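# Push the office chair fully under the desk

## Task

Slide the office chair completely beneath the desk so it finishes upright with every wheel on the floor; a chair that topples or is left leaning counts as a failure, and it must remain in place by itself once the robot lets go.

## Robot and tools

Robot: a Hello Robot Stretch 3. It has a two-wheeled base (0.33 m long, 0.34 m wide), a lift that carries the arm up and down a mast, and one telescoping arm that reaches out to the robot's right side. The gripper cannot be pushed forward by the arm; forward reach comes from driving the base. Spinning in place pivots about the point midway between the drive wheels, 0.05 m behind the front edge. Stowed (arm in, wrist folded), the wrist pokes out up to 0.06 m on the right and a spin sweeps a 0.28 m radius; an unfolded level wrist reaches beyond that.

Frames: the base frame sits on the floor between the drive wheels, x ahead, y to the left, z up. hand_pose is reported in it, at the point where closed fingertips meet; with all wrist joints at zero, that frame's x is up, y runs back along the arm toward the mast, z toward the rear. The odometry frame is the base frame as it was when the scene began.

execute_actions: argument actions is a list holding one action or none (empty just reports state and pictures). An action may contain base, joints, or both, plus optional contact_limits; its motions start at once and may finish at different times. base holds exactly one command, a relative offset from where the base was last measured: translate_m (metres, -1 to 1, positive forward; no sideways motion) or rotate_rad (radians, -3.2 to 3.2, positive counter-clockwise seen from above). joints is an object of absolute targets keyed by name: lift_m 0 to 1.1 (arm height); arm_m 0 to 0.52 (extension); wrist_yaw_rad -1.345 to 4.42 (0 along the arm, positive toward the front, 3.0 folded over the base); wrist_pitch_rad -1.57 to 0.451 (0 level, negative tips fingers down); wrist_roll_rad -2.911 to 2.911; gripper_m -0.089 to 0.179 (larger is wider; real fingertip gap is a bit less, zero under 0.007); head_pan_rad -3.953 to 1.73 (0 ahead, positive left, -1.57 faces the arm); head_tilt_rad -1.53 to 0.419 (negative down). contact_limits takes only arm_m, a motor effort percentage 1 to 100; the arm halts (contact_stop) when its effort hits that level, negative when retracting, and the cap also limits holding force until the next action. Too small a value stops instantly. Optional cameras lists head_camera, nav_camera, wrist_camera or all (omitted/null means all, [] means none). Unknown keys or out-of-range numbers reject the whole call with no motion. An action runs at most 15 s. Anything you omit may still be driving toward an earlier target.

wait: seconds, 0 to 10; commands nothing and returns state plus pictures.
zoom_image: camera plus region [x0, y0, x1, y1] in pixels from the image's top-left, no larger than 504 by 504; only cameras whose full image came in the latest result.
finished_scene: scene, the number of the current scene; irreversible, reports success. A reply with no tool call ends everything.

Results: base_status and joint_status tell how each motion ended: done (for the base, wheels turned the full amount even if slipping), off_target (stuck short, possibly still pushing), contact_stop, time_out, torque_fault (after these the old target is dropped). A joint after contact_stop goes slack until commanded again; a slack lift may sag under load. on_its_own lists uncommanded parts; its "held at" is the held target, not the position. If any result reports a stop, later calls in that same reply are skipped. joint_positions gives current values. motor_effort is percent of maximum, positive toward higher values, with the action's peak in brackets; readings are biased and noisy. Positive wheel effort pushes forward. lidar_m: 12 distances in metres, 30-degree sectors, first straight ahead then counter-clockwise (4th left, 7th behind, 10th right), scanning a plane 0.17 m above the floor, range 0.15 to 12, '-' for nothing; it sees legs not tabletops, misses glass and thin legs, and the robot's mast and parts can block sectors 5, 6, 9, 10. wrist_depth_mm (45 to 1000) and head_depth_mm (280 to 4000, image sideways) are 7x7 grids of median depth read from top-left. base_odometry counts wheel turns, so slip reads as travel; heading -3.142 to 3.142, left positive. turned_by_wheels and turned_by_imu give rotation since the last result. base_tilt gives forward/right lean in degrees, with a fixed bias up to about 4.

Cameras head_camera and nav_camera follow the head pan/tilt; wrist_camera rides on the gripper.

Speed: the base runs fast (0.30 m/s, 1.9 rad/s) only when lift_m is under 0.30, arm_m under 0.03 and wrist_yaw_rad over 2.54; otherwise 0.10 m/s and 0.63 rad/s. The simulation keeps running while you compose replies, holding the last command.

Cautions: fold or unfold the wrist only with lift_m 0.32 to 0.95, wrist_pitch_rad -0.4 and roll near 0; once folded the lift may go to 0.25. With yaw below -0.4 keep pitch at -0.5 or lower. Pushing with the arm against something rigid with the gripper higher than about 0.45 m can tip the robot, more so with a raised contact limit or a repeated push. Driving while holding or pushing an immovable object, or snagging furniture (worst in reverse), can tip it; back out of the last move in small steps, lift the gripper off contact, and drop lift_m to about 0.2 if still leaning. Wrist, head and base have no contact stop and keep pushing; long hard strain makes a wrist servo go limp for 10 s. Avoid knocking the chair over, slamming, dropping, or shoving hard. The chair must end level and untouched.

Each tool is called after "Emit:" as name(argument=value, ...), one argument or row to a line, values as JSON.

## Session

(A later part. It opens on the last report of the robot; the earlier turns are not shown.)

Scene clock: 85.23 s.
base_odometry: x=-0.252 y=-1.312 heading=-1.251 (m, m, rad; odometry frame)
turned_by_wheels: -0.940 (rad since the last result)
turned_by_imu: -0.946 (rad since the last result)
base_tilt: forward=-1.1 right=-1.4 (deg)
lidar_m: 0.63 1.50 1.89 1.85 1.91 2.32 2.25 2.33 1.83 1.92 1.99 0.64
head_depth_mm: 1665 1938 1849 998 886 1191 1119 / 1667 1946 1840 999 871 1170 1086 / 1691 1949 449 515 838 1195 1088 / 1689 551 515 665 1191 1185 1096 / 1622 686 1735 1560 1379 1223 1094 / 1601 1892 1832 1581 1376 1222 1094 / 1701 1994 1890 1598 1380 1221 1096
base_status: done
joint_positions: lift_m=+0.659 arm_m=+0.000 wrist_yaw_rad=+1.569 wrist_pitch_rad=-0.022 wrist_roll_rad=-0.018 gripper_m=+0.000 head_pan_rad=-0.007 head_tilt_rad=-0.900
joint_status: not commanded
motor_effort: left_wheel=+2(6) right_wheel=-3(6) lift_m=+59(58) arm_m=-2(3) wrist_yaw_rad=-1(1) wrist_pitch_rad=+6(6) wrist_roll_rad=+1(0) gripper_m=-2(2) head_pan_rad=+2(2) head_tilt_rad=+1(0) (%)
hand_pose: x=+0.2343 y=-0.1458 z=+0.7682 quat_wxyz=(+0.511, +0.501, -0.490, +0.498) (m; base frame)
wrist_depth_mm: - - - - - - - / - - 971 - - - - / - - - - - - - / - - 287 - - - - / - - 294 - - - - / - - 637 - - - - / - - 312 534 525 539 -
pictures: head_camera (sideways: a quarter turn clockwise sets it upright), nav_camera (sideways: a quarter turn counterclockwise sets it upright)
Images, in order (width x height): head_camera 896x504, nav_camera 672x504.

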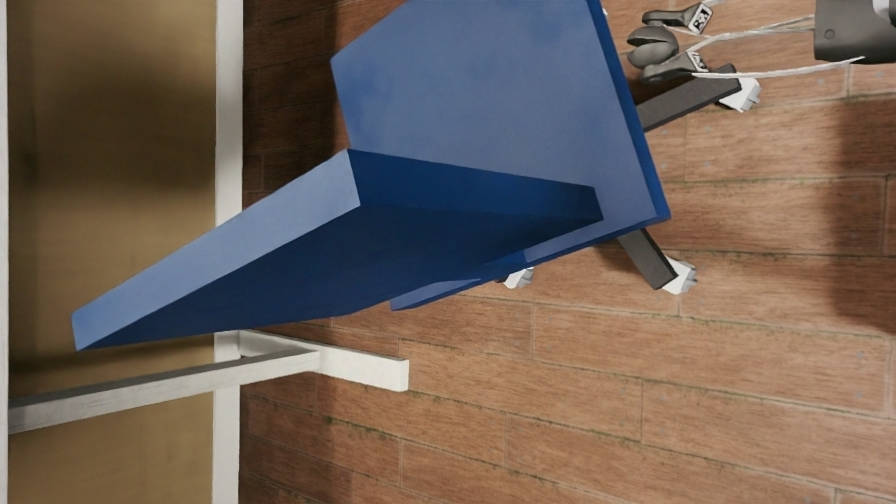

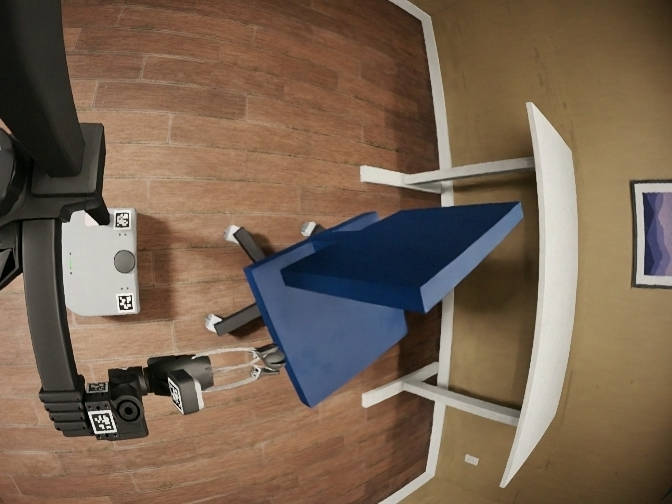

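Emit:
execute_actions(
  actions=[
    {"base":{"rotate_rad":2.0},"joints":{"head_pan_rad":-1.57}},
  ],
  cameras=[],
)

Emit:
execute_actions(
  actions=[
    {"joints":{"wrist_yaw_rad":0,"arm_m":0.04}},
  ],
  cameras=[],
)

Emit:
execute_actions(
  actions=[
    {"base":{"rotate_rad":-0.75}},
  ],
  cameras=["head_camera","nav_camera"],
)

Scene clock: 89.60 s.
base_odometry: x=-0.252 y=-1.312 heading=+0.749 (m, m, rad; odometry frame)
turned_by_wheels: +2.000 (rad since the last result)
turned_by_imu: +2.012 (rad since the last result)
base_tilt: forward=-1.0 right=-1.3 (deg)
lidar_m: 1.87 2.39 2.24 2.29 1.82 1.92 1.94 1.67 0.63 1.50 1.96 1.85
head_depth_mm: 1613 700 637 585 606 793 - / 1689 1913 1803 1511 1325 - 1104 / 1818 2072 1854 1592 1365 - 1106 / 1925 2131 1856 1574 1372 1252 1110 / 2037 2227 1868 1579 1381 1264 1074 / 2156 2296 1871 1599 1388 1245 1096 / 2189 2260 1879 1580 1388 1252 1096
base_status: done
joint_positions: lift_m=+0.659 arm_m=+0.000 wrist_yaw_rad=+1.569 wrist_pitch_rad=-0.022 wrist_roll_rad=-0.018 gripper_m=+0.000 head_pan_rad=-1.563 head_tilt_rad=-0.900
joint_status: all done
motor_effort: left_wheel=-2(6) right_wheel=+3(5) lift_m=+59(59) arm_m=-2(2) wrist_yaw_rad=+1(1) wrist_pitch_rad=+6(6) wrist_roll_rad=+0(0) gripper_m=-2(3) head_pan_rad=-3(31) head_tilt_rad=+0(0) (%)
hand_pose: x=+0.2343 y=-0.1458 z=+0.7682 quat_wxyz=(+0.511, +0.501, -0.490, +0.498) (m; base frame)
wrist_depth_mm: - - - - - - - / - - - - - - - / - - - - - - - / - - - - - - - / - - - - - - - / - - - - - - - / - - - - - - -
pictures: none
No camera images: the call's "cameras" was empty. Leave "cameras" out to get every camera's image.

Scene clock: 91.40 s.
base_odometry: x=-0.252 y=-1.312 heading=+0.749 (m, m, rad; odometry frame)
turned_by_wheels: +0.000 (rad since the last result)
turned_by_imu: +0.000 (rad since the last result)
base_tilt: forward=-1.1 right=-1.3 (deg)
lidar_m: 1.87 2.39 2.24 2.28 1.83 1.92 1.95 1.67 0.63 1.49 1.97 1.85
head_depth_mm: 1609 698 636 585 605 - - / 1689 1906 1808 1506 1352 - 1101 / 1827 2074 1866 1603 1458 - 1124 / 1920 2133 1868 1586 1374 1212 1109 / 2038 2210 1883 1592 1379 1216 1094 / 2171 2278 1874 1589 1380 1229 1098 / 2181 2256 1880 1595 1394 1223 1094
base_status: not commanded
joint_positions: lift_m=+0.659 arm_m=+0.040 wrist_yaw_rad=+0.002 wrist_pitch_rad=-0.022 wrist_roll_rad=-0.018 gripper_m=+0.000 head_pan_rad=-1.563 head_tilt_rad=-0.900
joint_status: all done
motor_effort: left_wheel=-3(2) right_wheel=+3(3) lift_m=+59(59) arm_m=+2(2) wrist_yaw_rad=-3(3) wrist_pitch_rad=+6(6) wrist_roll_rad=+0(0) gripper_m=-3(2) head_pan_rad=-3(2) head_tilt_rad=+2(1) (%)
hand_pose: x=-0.0210 y=-0.4403 z=+0.7682 quat_wxyz=(+0.714, +0.009, -0.700, -0.007) (m; base frame)
wrist_depth_mm: - - - - - 299 185 / - - - - - 298 185 / - - - - - 302 185 / - - - - - 299 185 / - - - - - 304 185 / - - - - - 306 186 / - - - - - 302 187
pictures: none
No camera images: the call's "cameras" was empty. Leave "cameras" out to get every camera's image.

Scene clock: 94.77 s.
base_odometry: x=-0.252 y=-1.312 heading=-0.001 (m, m, rad; odometry frame)
turned_by_wheels: -0.750 (rad since the last result)
turned_by_imu: -0.632 (rad since the last result)
base_tilt: forward=-0.9 right=-1.4 (deg)
lidar_m: 1.83 1.83 2.19 2.24 2.25 1.85 1.91 1.94 1.68 0.69 1.49 2.04
head_depth_mm: 1780 2020 472 978 1347 - - / 1753 2018 496 602 856 - 1106 / 1727 1915 543 656 864 - 1110 / 1708 545 599 758 1243 1215 1110 / 1672 573 671 970 1380 1217 1091 / 1667 605 787 1567 1381 1223 1096 / 1638 1772 1793 1597 1385 1225 1098
base_status: done
joint_positions: lift_m=+0.659 arm_m=+0.039 wrist_yaw_rad=-0.002 wrist_pitch_rad=-0.023 wrist_roll_rad=-0.018 gripper_m=+0.000 head_pan_rad=-1.565 head_tilt_rad=-0.897
joint_status: not commanded
motor_effort: left_wheel=+1(25) right_wheel=-1(63) lift_m=+57(58) arm_m=+4(6) wrist_yaw_rad=+1(75) wrist_pitch_rad=+7(8) wrist_roll_rad=+0(0) gripper_m=-2(11) head_pan_rad=-2(3) head_tilt_rad=-2(3) (%)
hand_pose: x=-0.0218 y=-0.4401 z=+0.7682 quat_wxyz=(+0.714, +0.008, -0.700, -0.009) (m; base frame)
wrist_depth_mm: - 261 205 168 142 124 110 / - 276 212 174 146 127 112 / - 289 221 179 151 130 115 / - 309 233 186 154 133 117 / - 323 240 203 158 137 120 / - 344 258 - 157 140 123 / - - 280 211 175 143 126
pictures: head_camera (sideways: a quarter turn clockwise sets it upright), nav_camera (sideways: a quarter turn counterclockwise sets it upright)
Images, in order (width x height): head_camera 896x504, nav_camera 672x504.

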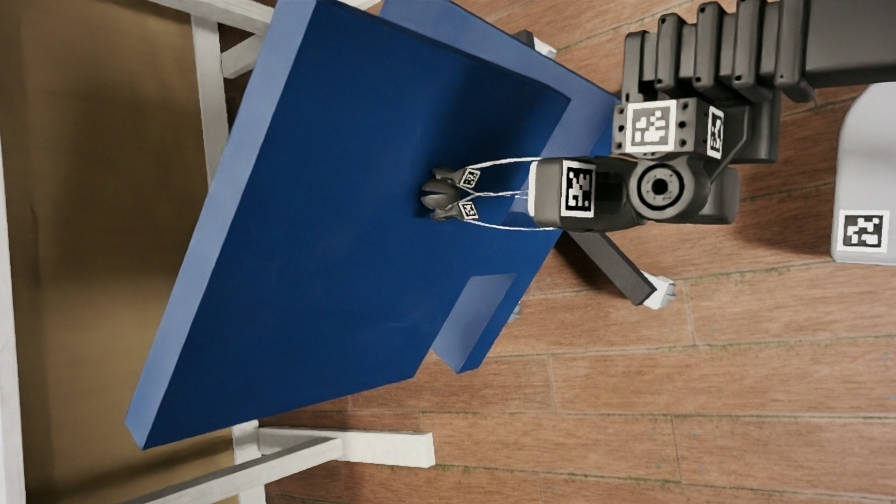

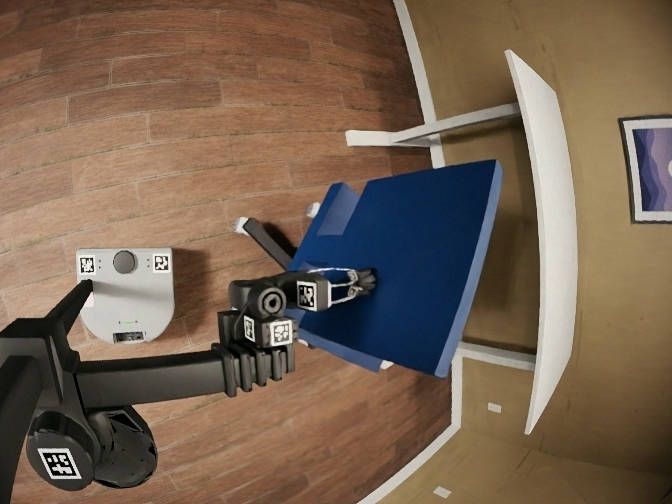

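Emit:
execute_actions(
  actions=[
    {"base":{"rotate_rad":0.2},"joints":{"arm_m":0}},
  ],
  cameras=[],
)

Emit:
execute_actions(
  actions=[
    {"base":{"translate_m":-0.3},"joints":{"wrist_pitch_rad":-0.8}},
  ],
  cameras=["head_camera"],
)

Scene clock: 96.33 s.
base_odometry: x=-0.252 y=-1.312 heading=+0.199 (m, m, rad; odometry frame)
turned_by_wheels: +0.200 (rad since the last result)
turned_by_imu: +0.201 (rad since the last result)
base_tilt: forward=-0.9 right=-1.4 (deg)
lidar_m: 1.83 1.89 2.33 2.24 2.34 1.85 1.94 2.00 0.69 1.49 1.50 1.87
head_depth_mm: 1668 1889 494 578 710 1234 - / 1677 1807 552 661 872 1256 - / 1679 556 629 747 937 - 1103 / 1686 599 728 986 1385 1219 1108 / 1694 1883 1780 1581 1384 1222 1094 / 1390 1959 1885 1605 1381 1218 1093 / 1723 2002 1888 1608 1387 1226 1098
base_status: done
joint_positions: lift_m=+0.659 arm_m=+0.000 wrist_yaw_rad=+0.000 wrist_pitch_rad=-0.022 wrist_roll_rad=-0.018 gripper_m=+0.000 head_pan_rad=-1.565 head_tilt_rad=-0.897
joint_status: all done
motor_effort: left_wheel=-3(7) right_wheel=+3(7) lift_m=+57(57) arm_m=-2(2) wrist_yaw_rad=+0(5) wrist_pitch_rad=+6(7) wrist_roll_rad=+0(0) gripper_m=-2(2) head_pan_rad=-1(2) head_tilt_rad=-2(1) (%)
hand_pose: x=-0.0215 y=-0.4009 z=+0.7683 quat_wxyz=(+0.714, +0.008, -0.700, -0.008) (m; base frame)
wrist_depth_mm: - - 376 275 218 180 154 / - - 810 286 223 183 156 / - - - 295 230 187 159 / - - - 307 236 193 163 / - - - 347 236 196 166 / - - - - 233 203 169 / - - - 375 268 208 171
pictures: none
No camera images: the call's "cameras" was empty. Leave "cameras" out to get every camera's image.

Scene clock: 100.67 s.
base_odometry: x=-0.546 y=-1.371 heading=+0.199 (m, m, rad; odometry frame)
turned_by_wheels: +0.000 (rad since the last result)
turned_by_imu: -0.002 (rad since the last result)
base_tilt: forward=-0.9 right=-1.3 (deg)
lidar_m: 2.13 2.20 2.32 2.24 2.11 1.59 1.64 1.70 1.55 0.66 1.59 2.19
head_depth_mm: 1670 1952 1775 1569 1377 1251 - / 1664 1954 1855 1029 1350 1270 - / 1679 1957 1861 1007 929 - - / 1682 1976 1189 987 875 1184 1106 / 1708 1988 455 542 876 1216 1098 / 1714 1951 493 718 1358 1221 1094 / 1714 562 639 1541 1376 1229 1094
base_status: done
joint_positions: lift_m=+0.659 arm_m=+0.000 wrist_yaw_rad=+0.000 wrist_pitch_rad=-0.809 wrist_roll_rad=-0.018 gripper_m=+0.000 head_pan_rad=-1.565 head_tilt_rad=-0.897
joint_status: all done
motor_effort: left_wheel=-2(7) right_wheel=+2(3) lift_m=+56(57) arm_m=-2(3) wrist_yaw_rad=+0(1) wrist_pitch_rad=+3(7) wrist_roll_rad=+0(1) gripper_m=-2(2) head_pan_rad=-2(2) head_tilt_rad=-3(2) (%)
hand_pose: x=-0.0216 y=-0.3048 z=+0.5961 quat_wxyz=(+0.656, +0.281, -0.644, -0.276) (m; base frame)
wrist_depth_mm: 122 134 502 487 482 - - / - 146 434 418 422 - - / - 173 370 380 431 955 946 / 907 890 339 344 803 858 851 / 833 829 315 324 783 756 757 / 754 745 704 - 726 707 682 / 690 691 691 653 660 649 637
pictures: head_camera (sideways: a quarter turn clockwise sets it upright)
Images, in order (width x height): head_camera 896x504.

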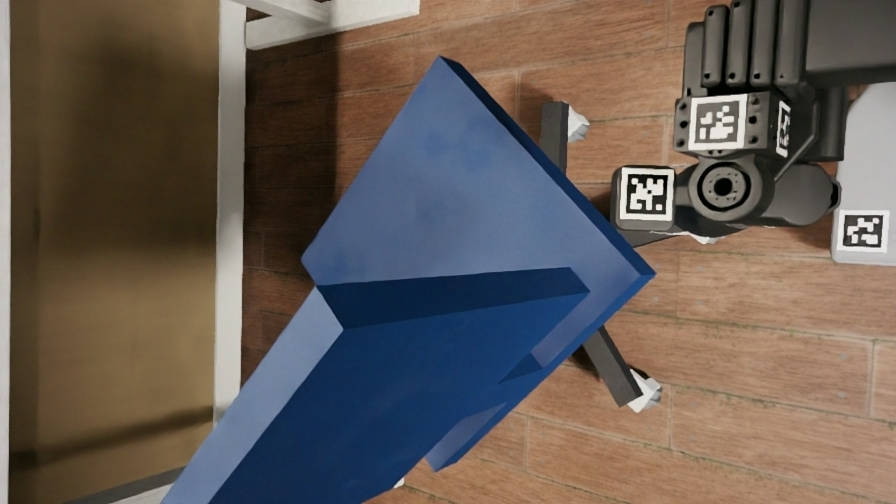

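Emit:
execute_actions(
  actions=[
    {"base":{"translate_m":-0.15},"joints":{"wrist_pitch_rad":0,"lift_m":0.34}},
  ],
  cameras=["wrist_camera"],
)

Scene clock: 104.57 s.
base_odometry: x=-0.693 y=-1.401 heading=+0.199 (m, m, rad; odometry frame)
turned_by_wheels: +0.000 (rad since the last result)
turned_by_imu: -0.001 (rad since the last result)
base_tilt: forward=-1.1 right=-1.3 (deg)
lidar_m: 2.28 2.36 2.34 2.25 2.03 1.46 1.49 1.54 1.50 1.51 0.69 2.35
head_depth_mm: 1600 1816 1809 1573 1363 1212 1087 / 1685 1941 1866 1581 1371 1213 1116 / 1677 1965 1856 1076 1350 1237 - / 1685 1976 1872 1008 1316 1216 1110 / 1711 2000 1196 1009 914 1196 1097 / 1719 2001 1879 1017 862 1221 1095 / 1727 2017 1831 578 1313 1225 1097
base_status: done
joint_positions: lift_m=+0.341 arm_m=+0.000 wrist_yaw_rad=+0.000 wrist_pitch_rad=-0.022 wrist_roll_rad=-0.018 gripper_m=+0.000 head_pan_rad=-1.565 head_tilt_rad=-0.897
joint_status: all done
motor_effort: left_wheel=-2(7) right_wheel=+2(3) lift_m=+14(52) arm_m=-2(2) wrist_yaw_rad=+0(0) wrist_pitch_rad=+6(6) wrist_roll_rad=+0(1) gripper_m=-2(2) head_pan_rad=-2(2) head_tilt_rad=-1(3) (%)
hand_pose: x=-0.0215 y=-0.4009 z=+0.4497 quat_wxyz=(+0.714, +0.008, -0.700, -0.008) (m; base frame)
wrist_depth_mm: - - - - - - - / - - - - - - - / - - - - - - - / 269 259 278 342 - - - / 186 216 266 330 - - - / 190 448 - - - 965 932 / 777 618 695 737 753 743 716
pictures: wrist_camera
Images, in order (width x height): wrist_camera 644x364.

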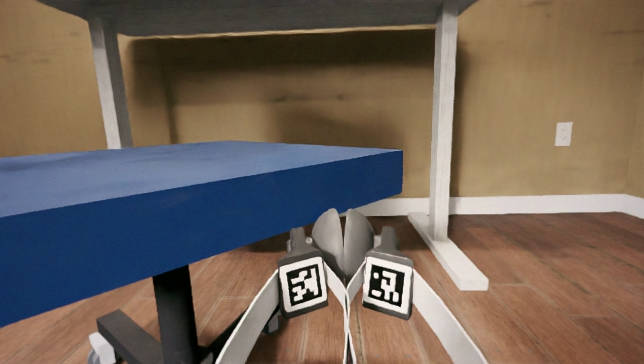

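Emit:
execute_actions(
  actions=[
    {"joints":{"lift_m":0.315}},
  ],
  cameras=[],
)

Emit:
execute_actions(
  actions=[
    {"joints":{"arm_m":0.4}},
  ],
  cameras=["head_camera","nav_camera"],
)

Scene clock: 105.70 s.
base_odometry: x=-0.693 y=-1.401 heading=+0.199 (m, m, rad; odometry frame)
turned_by_wheels: +0.000 (rad since the last result)
turned_by_imu: +0.000 (rad since the last result)
base_tilt: forward=-1.0 right=-1.3 (deg)
lidar_m: 2.28 2.35 2.32 2.24 2.03 1.47 1.49 1.54 1.51 1.50 0.69 2.34
head_depth_mm: 1615 1830 1812 1574 1371 1211 1090 / 1687 1957 1864 1583 1374 1211 1123 / 1694 1959 1879 1073 1351 1235 - / 1696 1964 1874 1010 1314 1220 1107 / 1704 1984 1198 1013 911 1198 1098 / 1705 2002 1888 1011 862 1219 1100 / 1732 2022 1835 577 1311 1224 1098
base_status: not commanded
joint_positions: lift_m=+0.316 arm_m=+0.000 wrist_yaw_rad=+0.000 wrist_pitch_rad=-0.022 wrist_roll_rad=-0.018 gripper_m=+0.000 head_pan_rad=-1.565 head_tilt_rad=-0.897
joint_status: all done
motor_effort: left_wheel=-2(1) right_wheel=+2(2) lift_m=+14(18) arm_m=-2(2) wrist_yaw_rad=+0(1) wrist_pitch_rad=+6(6) wrist_roll_rad=+0(0) gripper_m=-2(2) head_pan_rad=-2(2) head_tilt_rad=-1(2) (%)
hand_pose: x=-0.0215 y=-0.4009 z=+0.4248 quat_wxyz=(+0.714, +0.008, -0.700, -0.008) (m; base frame)
wrist_depth_mm: - - - - - - - / - - - - - - - / - - - - - - - / 187 213 259 331 - - - / 186 219 - - - - - / 941 926 971 - 975 890 905 / 749 592 608 702 703 692 691
pictures: none
No camera images: the call's "cameras" was empty. Leave "cameras" out to get every camera's image.

Scene clock: 109.83 s.
base_odometry: x=-0.693 y=-1.401 heading=+0.199 (m, m, rad; odometry frame)
turned_by_wheels: +0.000 (rad since the last result)
turned_by_imu: -0.005 (rad since the last result)
base_tilt: forward=-1.1 right=-1.4 (deg)
lidar_m: 2.28 2.35 2.33 2.25 2.02 1.46 1.49 1.54 1.51 1.50 0.70 2.36
head_depth_mm: 1600 1863 1803 1574 1371 1212 1085 / 1678 1941 1863 1581 1373 1208 1110 / 1690 1964 1869 1621 1330 1219 1105 / 1689 1893 550 702 926 1214 1106 / 1708 1912 538 678 930 1182 1094 / 1717 1903 539 682 925 1220 1095 / 1717 1913 541 686 936 1225 1096
base_status: not commanded
joint_positions: lift_m=+0.316 arm_m=+0.400 wrist_yaw_rad=-0.068 wrist_pitch_rad=-0.022 wrist_roll_rad=-0.018 gripper_m=+0.000 head_pan_rad=-1.565 head_tilt_rad=-0.897
joint_status: all done
on_its_own: wrist_yaw_rad is held at -0.068, not at your +0.000, by its stall guard, which is not easing now
motor_effort: left_wheel=-1(20) right_wheel=+1(38) lift_m=+14(14) arm_m=+2(8) wrist_yaw_rad=+0(38) wrist_pitch_rad=+6(7) wrist_roll_rad=+1(0) gripper_m=-2(6) head_pan_rad=-2(2) head_tilt_rad=-2(1) (%)
hand_pose: x=-0.0389 y=-0.7997 z=+0.4248 quat_wxyz=(+0.713, -0.016, -0.700, -0.032) (m; base frame)
wrist_depth_mm: - - - - - - - / - - - - - - - / - - - - - - - / 138 111 161 - - - - / - 69 139 - - - - / - 66 135 - 842 896 863 / - 65 114 728 693 680 677
pictures: head_camera (sideways: a quarter turn clockwise sets it upright), nav_camera (sideways: a quarter turn counterclockwise sets it upright)
Images, in order (width x height): head_camera 896x504, nav_camera 672x504.

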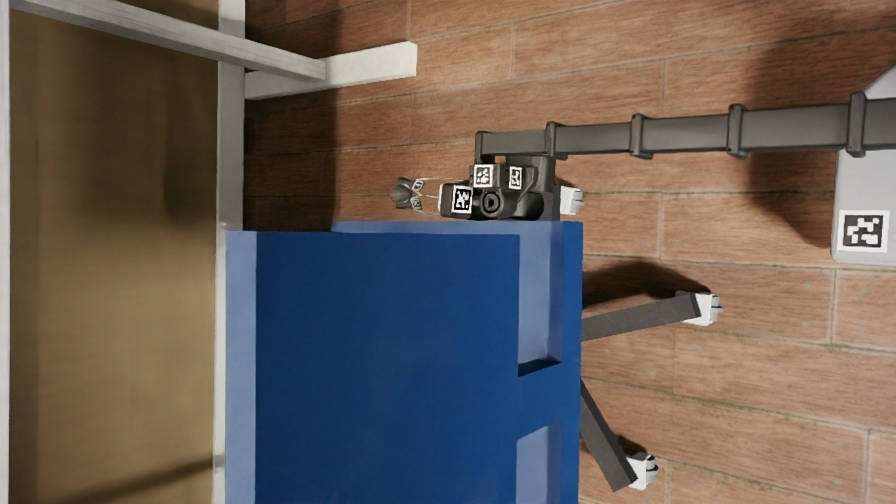

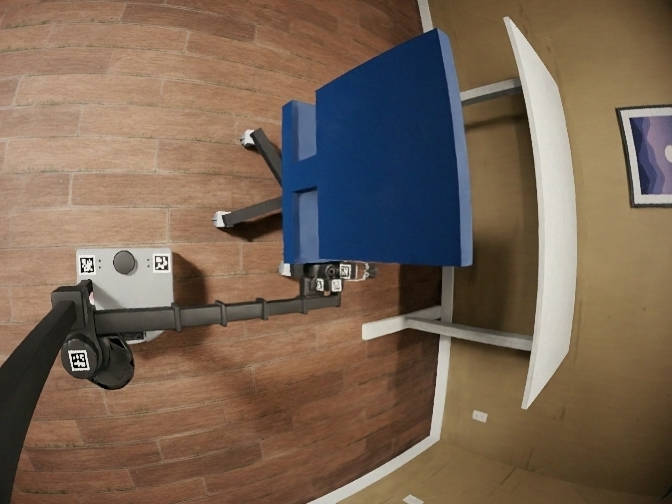

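Emit:
execute_actions(
  actions=[
    {"joints":{"arm_m":0,"wrist_yaw_rad":0}},
  ],
  cameras=[],
)

Emit:
execute_actions(
  actions=[
    {"base":{"translate_m":-0.1},"joints":{"gripper_m":0.17}},
  ],
  cameras=[],
)

Emit:
execute_actions(
  actions=[
    {"base":{"translate_m":0.36}},
  ],
  cameras=["head_camera"],
)

Emit:
execute_actions(
  actions=[
    {"joints":{"arm_m":0.51}},
  ],
  cameras=["head_camera","nav_camera"],
)

Scene clock: 114.23 s.
base_odometry: x=-0.693 y=-1.401 heading=+0.199 (m, m, rad; odometry frame)
turned_by_wheels: +0.000 (rad since the last result)
turned_by_imu: +0.000 (rad since the last result)
base_tilt: forward=-1.2 right=-1.3 (deg)
lidar_m: 2.28 2.36 2.33 2.25 2.02 1.46 1.49 1.54 1.51 1.51 0.71 2.36
head_depth_mm: 1611 1855 1808 1578 1367 1216 1085 / 1669 1944 1859 1575 1372 1217 1122 / 1684 1959 1871 1578 1348 1234 - / 1693 1979 1135 773 927 1220 1110 / 1695 1930 518 657 910 1181 1097 / 1702 1949 528 672 931 1215 1096 / 1713 1911 538 690 1229 1220 1101
base_status: not commanded
joint_positions: lift_m=+0.316 arm_m=+0.000 wrist_yaw_rad=+0.000 wrist_pitch_rad=-0.021 wrist_roll_rad=-0.018 gripper_m=+0.000 head_pan_rad=-1.565 head_tilt_rad=-0.897
joint_status: all done
motor_effort: left_wheel=-2(11) right_wheel=+2(20) lift_m=+13(14) arm_m=-2(3) wrist_yaw_rad=+0(14) wrist_pitch_rad=+6(6) wrist_roll_rad=+0(0) gripper_m=-2(2) head_pan_rad=-2(2) head_tilt_rad=-1(2) (%)
hand_pose: x=-0.0215 y=-0.4010 z=+0.4251 quat_wxyz=(+0.714, +0.007, -0.700, -0.008) (m; base frame)
wrist_depth_mm: - - - - - - - / - - - - - - - / - - - - - - - / 200 194 189 - - - - / 207 200 196 - - - - / - 881 926 - 955 911 892 / 743 583 591 724 705 700 688
pictures: none
No camera images: the call's "cameras" was empty. Leave "cameras" out to get every camera's image.

Scene clock: 116.43 s.
base_odometry: x=-0.791 y=-1.420 heading=+0.199 (m, m, rad; odometry frame)
turned_by_wheels: +0.000 (rad since the last result)
turned_by_imu: -0.001 (rad since the last result)
base_tilt: forward=-1.1 right=-1.3 (deg)
lidar_m: 2.38 2.45 2.33 2.25 1.95 1.38 1.39 1.44 1.94 1.48 0.74 2.45
head_depth_mm: 1584 1942 1862 1576 1375 1216 1086 / 1674 1864 1769 1576 1375 1213 1123 / 1694 1975 1878 1584 1381 1234 - / 1691 1964 1869 1562 1333 1218 1108 / 1706 1989 1881 988 1311 1198 1093 / 1714 1954 536 664 922 1204 1095 / 1727 1975 530 679 945 1222 1094
base_status: done
joint_positions: lift_m=+0.316 arm_m=+0.000 wrist_yaw_rad=+0.000 wrist_pitch_rad=-0.021 wrist_roll_rad=-0.018 gripper_m=+0.170 head_pan_rad=-1.565 head_tilt_rad=-0.897
joint_status: all done
motor_effort: left_wheel=-1(6) right_wheel=+1(3) lift_m=+14(14) arm_m=-2(2) wrist_yaw_rad=+0(0) wrist_pitch_rad=+6(6) wrist_roll_rad=+0(0) gripper_m=+0(83) head_pan_rad=-2(2) head_tilt_rad=-1(2) (%)
hand_pose: x=-0.0215 y=-0.4010 z=+0.4251 quat_wxyz=(+0.714, +0.007, -0.700, -0.008) (m; base frame)
wrist_depth_mm: - - - - - - - / - - - - - - - / - - - - - - - / 194 225 428 - - - - / 200 212 - - - - - / - - 956 935 940 875 - / 712 524 714 725 706 706 663
pictures: none
No camera images: the call's "cameras" was empty. Leave "cameras" out to get every camera's image.

Scene clock: 121.27 s.
base_odometry: x=-0.438 y=-1.349 heading=+0.199 (m, m, rad; odometry frame)
turned_by_wheels: +0.000 (rad since the last result)
turned_by_imu: +0.002 (rad since the last result)
base_tilt: forward=-1.0 right=-1.3 (deg)
lidar_m: 2.02 2.08 2.33 2.25 2.19 1.69 1.75 1.81 1.59 0.66 1.55 2.07
head_depth_mm: 1649 1890 501 625 1326 1211 1088 / 1670 1911 510 640 888 1216 1124 / 1693 1908 519 652 898 1182 - / 1691 1922 529 668 910 1215 1110 / 1691 1896 539 683 936 1216 1095 / 1697 1902 549 704 1360 1225 1098 / 1387 1873 1757 1589 1384 1225 1098
base_status: done
joint_positions: lift_m=+0.316 arm_m=+0.000 wrist_yaw_rad=+0.000 wrist_pitch_rad=-0.021 wrist_roll_rad=-0.018 gripper_m=+0.170 head_pan_rad=-1.565 head_tilt_rad=-0.897
joint_status: not commanded
motor_effort: left_wheel=-1(3) right_wheel=+0(5) lift_m=+13(14) arm_m=-2(2) wrist_yaw_rad=+0(1) wrist_pitch_rad=+6(6) wrist_roll_rad=+0(0) gripper_m=+0(0) head_pan_rad=-2(2) head_tilt_rad=-2(3) (%)
hand_pose: x=-0.0215 y=-0.4010 z=+0.4251 quat_wxyz=(+0.714, +0.007, -0.700, -0.008) (m; base frame)
wrist_depth_mm: - - 186 181 - - - / - - - 186 - - - / - - 242 191 473 420 - / 217 210 205 198 193 187 180 / 227 218 212 205 199 192 186 / - - 981 728 914 879 - / 735 690 637 487 711 708 672
pictures: head_camera (sideways: a quarter turn clockwise sets it upright)
Images, in order (width x height): head_camera 896x504.

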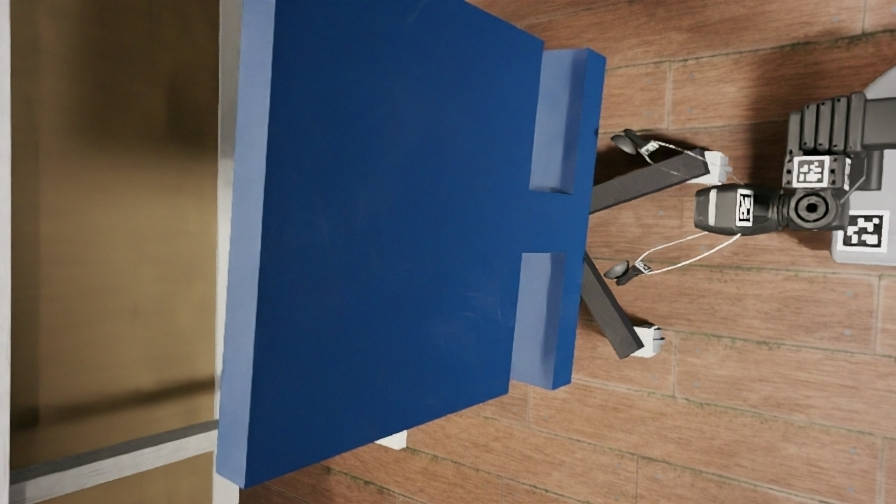

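Scene clock: 126.20 s.
base_odometry: x=-0.438 y=-1.349 heading=+0.199 (m, m, rad; odometry frame)
turned_by_wheels: +0.000 (rad since the last result)
turned_by_imu: -0.013 (rad since the last result)
base_tilt: forward=-1.0 right=-1.3 (deg)
lidar_m: 2.02 2.08 2.34 2.25 2.19 1.68 1.75 1.80 1.59 1.13 1.55 2.09
head_depth_mm: 798 1868 1859 1581 1373 1207 1089 / 792 917 1170 1555 1375 1213 1106 / 799 928 1162 - 1375 1210 1109 / 809 944 1186 1557 1369 1216 1107 / 820 979 1745 1552 1387 1220 1094 / 1693 1982 1819 1598 1380 1220 1098 / 1387 1901 1886 1591 1394 1219 1099
base_status: not commanded
joint_positions: lift_m=+0.316 arm_m=+0.509 wrist_yaw_rad=-0.056 wrist_pitch_rad=-0.019 wrist_roll_rad=-0.018 gripper_m=+0.170 head_pan_rad=-1.565 head_tilt_rad=-0.897
joint_status: all done
on_its_own: wrist_yaw_rad is held at -0.050, not at your +0.000, by its stall guard, which is not easing now
motor_effort: left_wheel=-2(7) right_wheel=+2(18) lift_m=+14(14) arm_m=+7(15) wrist_yaw_rad=+4(22) wrist_pitch_rad=+5(7) wrist_roll_rad=+0(0) gripper_m=-2(4) head_pan_rad=-2(2) head_tilt_rad=-2(2) (%)
hand_pose: x=-0.0358 y=-0.9094 z=+0.4256 quat_wxyz=(+0.713, -0.013, -0.700, -0.027) (m; base frame)
wrist_depth_mm: - - 149 146 - - 698 / - - 154 150 - - 741 / 685 - 157 155 427 408 682 / 167 167 163 160 159 156 155 / 174 170 167 166 162 161 158 / 764 - 920 415 863 849 - / 730 698 617 536 712 703 640
pictures: head_camera (sideways: a quarter turn clockwise sets it upright), nav_camera (sideways: a quarter turn counterclockwise sets it upright)
Images, in order (width x height): head_camera 896x504, nav_camera 672x504.

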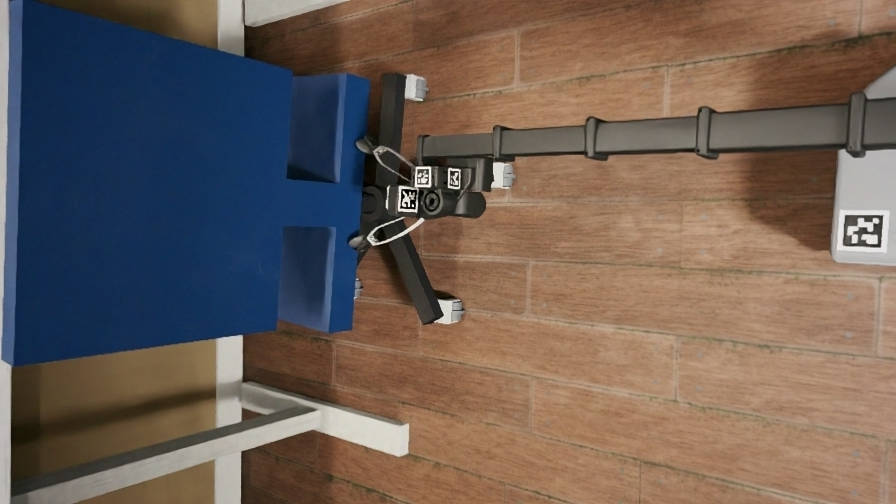

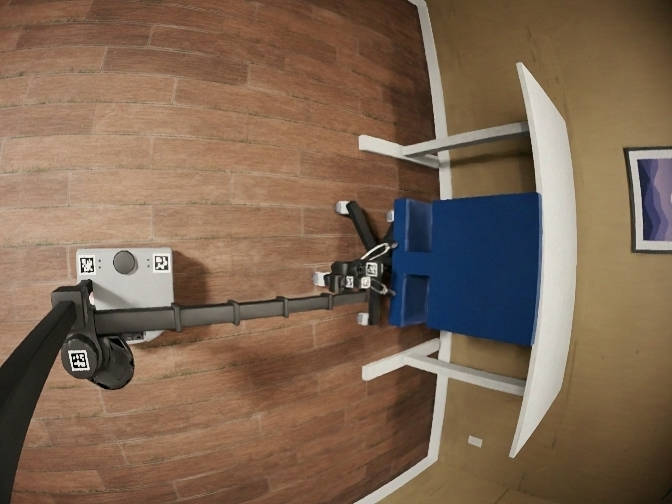

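Emit:
execute_actions(
  actions=[
    {"joints":{"arm_m":0.05,"wrist_yaw_rad":0}},
  ],
  cameras=[],
)

Emit:
execute_actions(
  actions=[
    {"base":{"rotate_rad":-1.57}},
  ],
  cameras=[],
)

Emit:
execute_actions(
  actions=[
    {"base":{"translate_m":0.35}},
  ],
  cameras=[],
)

Emit:
execute_actions(
  actions=[
    {"base":{"rotate_rad":1.58}},
  ],
  cameras=["head_camera"],
)

Emit:
execute_actions(
  actions=[
    {"joints":{"arm_m":0.48},"contact_limits":{"arm_m":18}},
  ],
  cameras=["head_camera","nav_camera"],
)

Scene clock: 131.03 s.
base_odometry: x=-0.438 y=-1.349 heading=+0.199 (m, m, rad; odometry frame)
turned_by_wheels: +0.000 (rad since the last result)
turned_by_imu: +0.000 (rad since the last result)
base_tilt: forward=-1.2 right=-1.3 (deg)
lidar_m: 2.02 2.09 2.34 2.24 2.18 1.68 1.75 1.80 1.59 1.13 1.55 2.09
head_depth_mm: 795 1856 1858 1584 1374 1210 1085 / 790 919 1161 1547 1372 1217 1108 / 797 932 1161 1553 1377 1237 - / 808 947 1199 1558 1376 1224 1112 / 820 983 1742 1558 1383 1226 1093 / 1699 1989 1832 1597 1383 1227 1096 / 1390 1913 1879 1600 1385 1226 1097
base_status: not commanded
joint_positions: lift_m=+0.316 arm_m=+0.050 wrist_yaw_rad=+0.000 wrist_pitch_rad=-0.017 wrist_roll_rad=-0.018 gripper_m=+0.170 head_pan_rad=-1.565 head_tilt_rad=-0.897
joint_status: all done
motor_effort: left_wheel=+0(6) right_wheel=+0(9) lift_m=+14(14) arm_m=-2(7) wrist_yaw_rad=+1(16) wrist_pitch_rad=+5(5) wrist_roll_rad=+0(1) gripper_m=+0(4) head_pan_rad=-1(2) head_tilt_rad=-1(2) (%)
hand_pose: x=-0.0215 y=-0.4511 z=+0.4259 quat_wxyz=(+0.714, +0.006, -0.700, -0.007) (m; base frame)
wrist_depth_mm: - - 582 569 550 - - / - - - 578 - - - / - - - 611 606 - - / - - - - - - - / - - - - - - - / - - 909 841 867 924 - / 758 702 735 717 683 697 657
pictures: none
No camera images: the call's "cameras" was empty. Leave "cameras" out to get every camera's image.

Scene clock: 134.47 s.
base_odometry: x=-0.438 y=-1.349 heading=-1.371 (m, m, rad; odometry frame)
turned_by_wheels: -1.570 (rad since the last result)
turned_by_imu: -1.580 (rad since the last result)
base_tilt: forward=-1.1 right=-1.3 (deg)
lidar_m: 1.13 1.55 2.10 2.02 2.08 2.34 2.24 2.19 1.68 1.75 1.79 1.59
head_depth_mm: 1537 1791 1866 1579 1370 1213 1088 / 1544 1791 1862 1586 1365 1215 1105 / 1544 1807 1862 1584 1381 1239 - / 1556 1817 1874 1588 1378 1213 1108 / 1551 1820 1884 1589 1377 1220 1092 / 1564 1837 1879 1597 1386 1221 1095 / 1570 1825 1890 1601 1383 1226 1095
base_status: done
joint_positions: lift_m=+0.316 arm_m=+0.050 wrist_yaw_rad=+0.000 wrist_pitch_rad=-0.017 wrist_roll_rad=-0.018 gripper_m=+0.170 head_pan_rad=-1.565 head_tilt_rad=-0.897
joint_status: not commanded
motor_effort: left_wheel=+1(6) right_wheel=-2(6) lift_m=+14(14) arm_m=-2(3) wrist_yaw_rad=+0(0) wrist_pitch_rad=+5(5) wrist_roll_rad=+0(0) gripper_m=+0(0) head_pan_rad=-3(2) head_tilt_rad=-2(2) (%)
hand_pose: x=-0.0215 y=-0.4511 z=+0.4259 quat_wxyz=(+0.714, +0.006, -0.700, -0.007) (m; base frame)
wrist_depth_mm: - - - - - - - / - - - - - - - / - - - - - - - / - - - - - - - / - - - - - - - / - - 949 947 905 917 - / 743 711 717 727 723 701 671
pictures: none
No camera images: the call's "cameras" was empty. Leave "cameras" out to get every camera's image.

Scene clock: 139.20 s.
base_odometry: x=-0.369 y=-1.692 heading=-1.371 (m, m, rad; odometry frame)
turned_by_wheels: +0.000 (rad since the last result)
turned_by_imu: +0.002 (rad since the last result)
base_tilt: forward=-1.1 right=-1.4 (deg)
lidar_m: 0.78 1.23 2.10 2.01 2.09 2.69 2.60 2.45 1.82 1.74 1.79 1.28
head_depth_mm: 1538 1780 1850 1580 1364 1210 1086 / 1533 1792 1856 1585 1376 1214 1103 / 1543 1788 1862 1590 1372 1232 - / 1538 1812 1868 1583 1376 1218 1108 / 1556 1816 1889 1594 1375 1221 1096 / 1561 1833 1880 1595 1388 1223 1095 / 1572 1824 1884 1592 1383 1226 1096
base_status: done
joint_positions: lift_m=+0.316 arm_m=+0.050 wrist_yaw_rad=+0.000 wrist_pitch_rad=-0.017 wrist_roll_rad=-0.018 gripper_m=+0.170 head_pan_rad=-1.565 head_tilt_rad=-0.897
joint_status: not commanded
motor_effort: left_wheel=+1(6) right_wheel=-2(3) lift_m=+14(14) arm_m=-2(2) wrist_yaw_rad=+0(1) wrist_pitch_rad=+5(5) wrist_roll_rad=+0(0) gripper_m=+0(0) head_pan_rad=-2(2) head_tilt_rad=-1(2) (%)
hand_pose: x=-0.0215 y=-0.4511 z=+0.4259 quat_wxyz=(+0.714, +0.006, -0.700, -0.007) (m; base frame)
wrist_depth_mm: - - - - - - - / - - - - - - - / - - - - - - - / - - - - - - - / - - - - - - - / - - 957 931 913 913 - / 750 705 730 721 709 706 664
pictures: none
No camera images: the call's "cameras" was empty. Leave "cameras" out to get every camera's image.

Scene clock: 142.63 s.
base_odometry: x=-0.369 y=-1.692 heading=+0.209 (m, m, rad; odometry frame)
turned_by_wheels: +1.580 (rad since the last result)
turned_by_imu: +1.590 (rad since the last result)
base_tilt: forward=-1.1 right=-1.2 (deg)
lidar_m: 2.01 2.10 2.69 2.60 2.45 1.81 1.74 1.79 1.28 0.78 1.23 2.09
head_depth_mm: 748 573 653 944 1361 1213 1089 / 752 579 667 831 1349 1216 1108 / 755 576 677 851 1322 1240 - / 757 586 692 932 1354 1224 1111 / 761 597 702 971 1332 1219 1095 / 764 622 1760 1602 1381 1217 1096 / 765 1609 1759 1566 1384 1232 1098
base_status: done
joint_positions: lift_m=+0.316 arm_m=+0.050 wrist_yaw_rad=+0.000 wrist_pitch_rad=-0.017 wrist_roll_rad=-0.018 gripper_m=+0.170 head_pan_rad=-1.565 head_tilt_rad=-0.897
joint_status: not commanded
motor_effort: left_wheel=-2(5) right_wheel=+2(6) lift_m=+14(14) arm_m=-2(3) wrist_yaw_rad=+1(1) wrist_pitch_rad=+5(5) wrist_roll_rad=+1(0) gripper_m=-1(1) head_pan_rad=-2(1) head_tilt_rad=-1(2) (%)
hand_pose: x=-0.0215 y=-0.4511 z=+0.4259 quat_wxyz=(+0.714, +0.006, -0.700, -0.006) (m; base frame)
wrist_depth_mm: - 821 - 248 - - 756 / - - - 256 - - 798 / - 840 - 265 469 439 732 / - 293 282 271 263 256 248 / - 845 - 527 - - 816 / - - 962 882 870 896 - / 735 718 726 545 564 692 654
pictures: head_camera (sideways: a quarter turn clockwise sets it upright)
Images, in order (width x height): head_camera 896x504.

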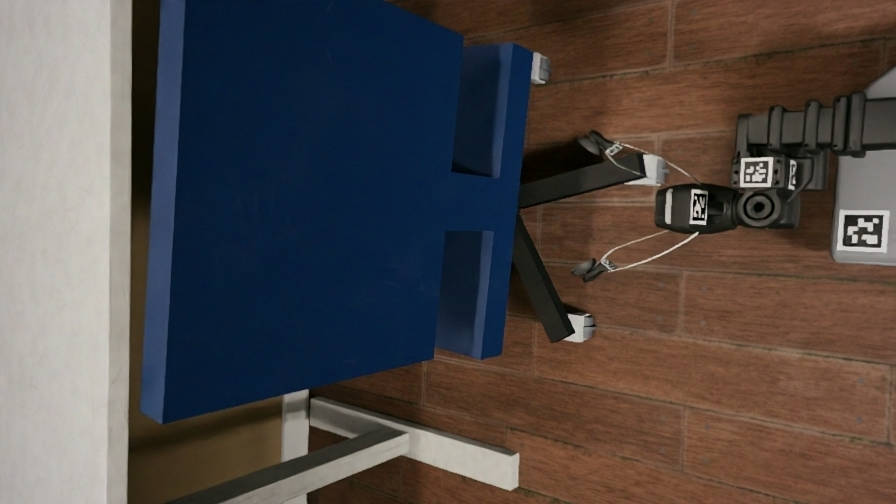

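Scene clock: 146.13 s.
base_odometry: x=-0.369 y=-1.692 heading=+0.209 (m, m, rad; odometry frame)
turned_by_wheels: +0.000 (rad since the last result)
turned_by_imu: -0.041 (rad since the last result)
base_tilt: forward=-1.0 right=-1.2 (deg)
lidar_m: 2.02 2.09 2.72 2.60 2.45 1.82 1.73 1.77 1.27 0.93 1.23 2.07
head_depth_mm: 748 721 1714 1576 1369 1210 1088 / 752 722 873 1449 1382 1212 1104 / 752 724 875 1408 1325 1222 1107 / 760 725 874 1424 1378 1221 1109 / 760 725 875 1397 1380 1217 1095 / 763 1538 1818 1602 1385 1217 1097 / 765 1618 1787 1560 1384 1220 1103
base_status: not commanded
joint_positions: lift_m=+0.316 arm_m=+0.311 wrist_yaw_rad=+0.029 wrist_pitch_rad=-0.018 wrist_roll_rad=-0.019 gripper_m=+0.170 head_pan_rad=-1.565 head_tilt_rad=-0.897
joint_status: arm_m contact_stop (moved +0.261 of +0.430)
on_its_own: arm_m is slack since a contact_stop, until your next command for it (your +0.480 is given up); wrist_yaw_rad is at rest, and its effort (-20) is outside its rest range (-12 to +12)
motor_effort: left_wheel=+5(13) right_wheel=-8(21) lift_m=+14(13) arm_m=+0(20) wrist_yaw_rad=-20(28) wrist_pitch_rad=+5(7) wrist_roll_rad=+0(0) gripper_m=-4(4) head_pan_rad=-3(2) head_tilt_rad=-2(3) (%)
contact_limits: arm_m 18 (drawing in: default 15, maximum 25; extending or still: default 21, maximum 34)
hand_pose: x=-0.0141 y=-0.7120 z=+0.4257 quat_wxyz=(+0.714, +0.017, -0.700, +0.004) (m; base frame)
wrist_depth_mm: 923 889 878 147 147 887 881 / 961 934 924 151 882 952 925 / 947 943 362 156 190 403 930 / 166 164 162 161 159 158 157 / 170 167 166 166 165 163 161 / 623 - 883 413 862 870 - / 624 690 623 521 706 700 656
pictures: head_camera (sideways: a quarter turn clockwise sets it upright), nav_camera (sideways: a quarter turn counterclockwise sets it upright)
Images, in order (width x height): head_camera 896x504, nav_camera 672x504.

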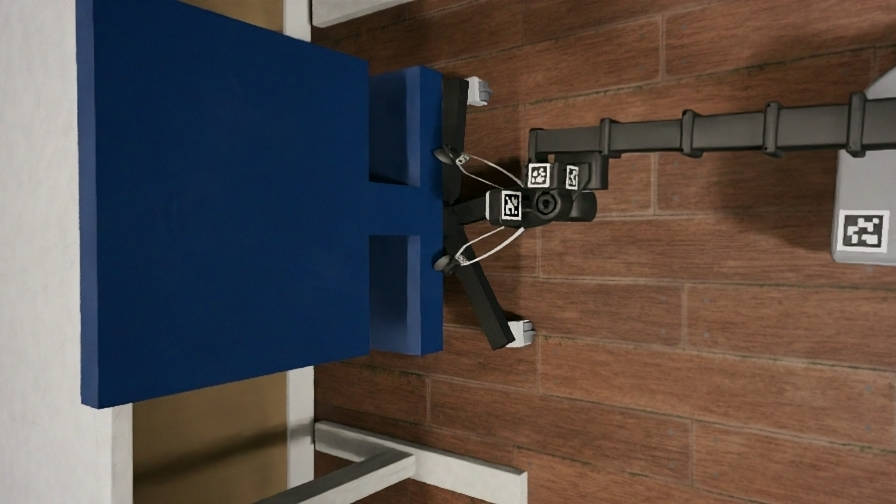

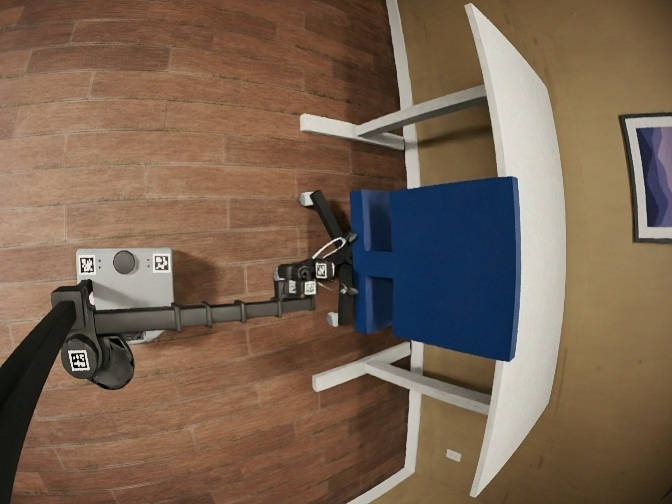

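Flush against the desk.

Emit:
execute_actions(
  actions=[
    {"joints":{"arm_m":0.2}},
  ],
  cameras=[],
)

Emit:
finished_scene(
  scene=2,
)

Scene clock: 148.30 s.
base_odometry: x=-0.369 y=-1.692 heading=+0.209 (m, m, rad; odometry frame)
turned_by_wheels: +0.000 (rad since the last result)
turned_by_imu: +0.000 (rad since the last result)
base_tilt: forward=-1.1 right=-1.2 (deg)
lidar_m: 2.02 2.09 2.71 2.60 2.45 1.82 1.73 1.77 1.27 0.93 1.23 2.08
head_depth_mm: 748 721 1743 1573 1373 1213 1087 / 752 722 873 1450 1378 1219 1101 / 756 721 869 1380 1371 1191 1125 / 757 726 874 1419 1377 1216 1105 / 761 728 873 1398 1384 1217 1094 / 764 1541 1834 1598 1390 1223 1095 / 767 1611 1792 1557 1387 1223 1099
base_status: not commanded
joint_positions: lift_m=+0.316 arm_m=+0.200 wrist_yaw_rad=+0.046 wrist_pitch_rad=-0.018 wrist_roll_rad=-0.019 gripper_m=+0.170 head_pan_rad=-1.565 head_tilt_rad=-0.897
joint_status: all done
on_its_own: wrist_yaw_rad is held at +0.046, not at your +0.000, by its stall guard, which is not easing now
motor_effort: left_wheel=+2(2) right_wheel=-2(4) lift_m=+14(14) arm_m=-2(1) wrist_yaw_rad=+0(3) wrist_pitch_rad=+5(5) wrist_roll_rad=+0(0) gripper_m=+0(3) head_pan_rad=-2(2) head_tilt_rad=-3(1) (%)
hand_pose: x=-0.0096 y=-0.6008 z=+0.4257 quat_wxyz=(+0.714, +0.023, -0.700, +0.010) (m; base frame)
wrist_depth_mm: 659 - - 250 - - 981 / 677 - - 255 - - - / 680 - - 263 277 420 662 / 690 278 276 272 269 265 264 / 749 - - - - - 702 / 889 - 944 883 881 903 - / 758 712 720 540 569 704 653
pictures: none
No camera images: the call's "cameras" was empty. Leave "cameras" out to get every camera's image.

The scene is finished: the task was done.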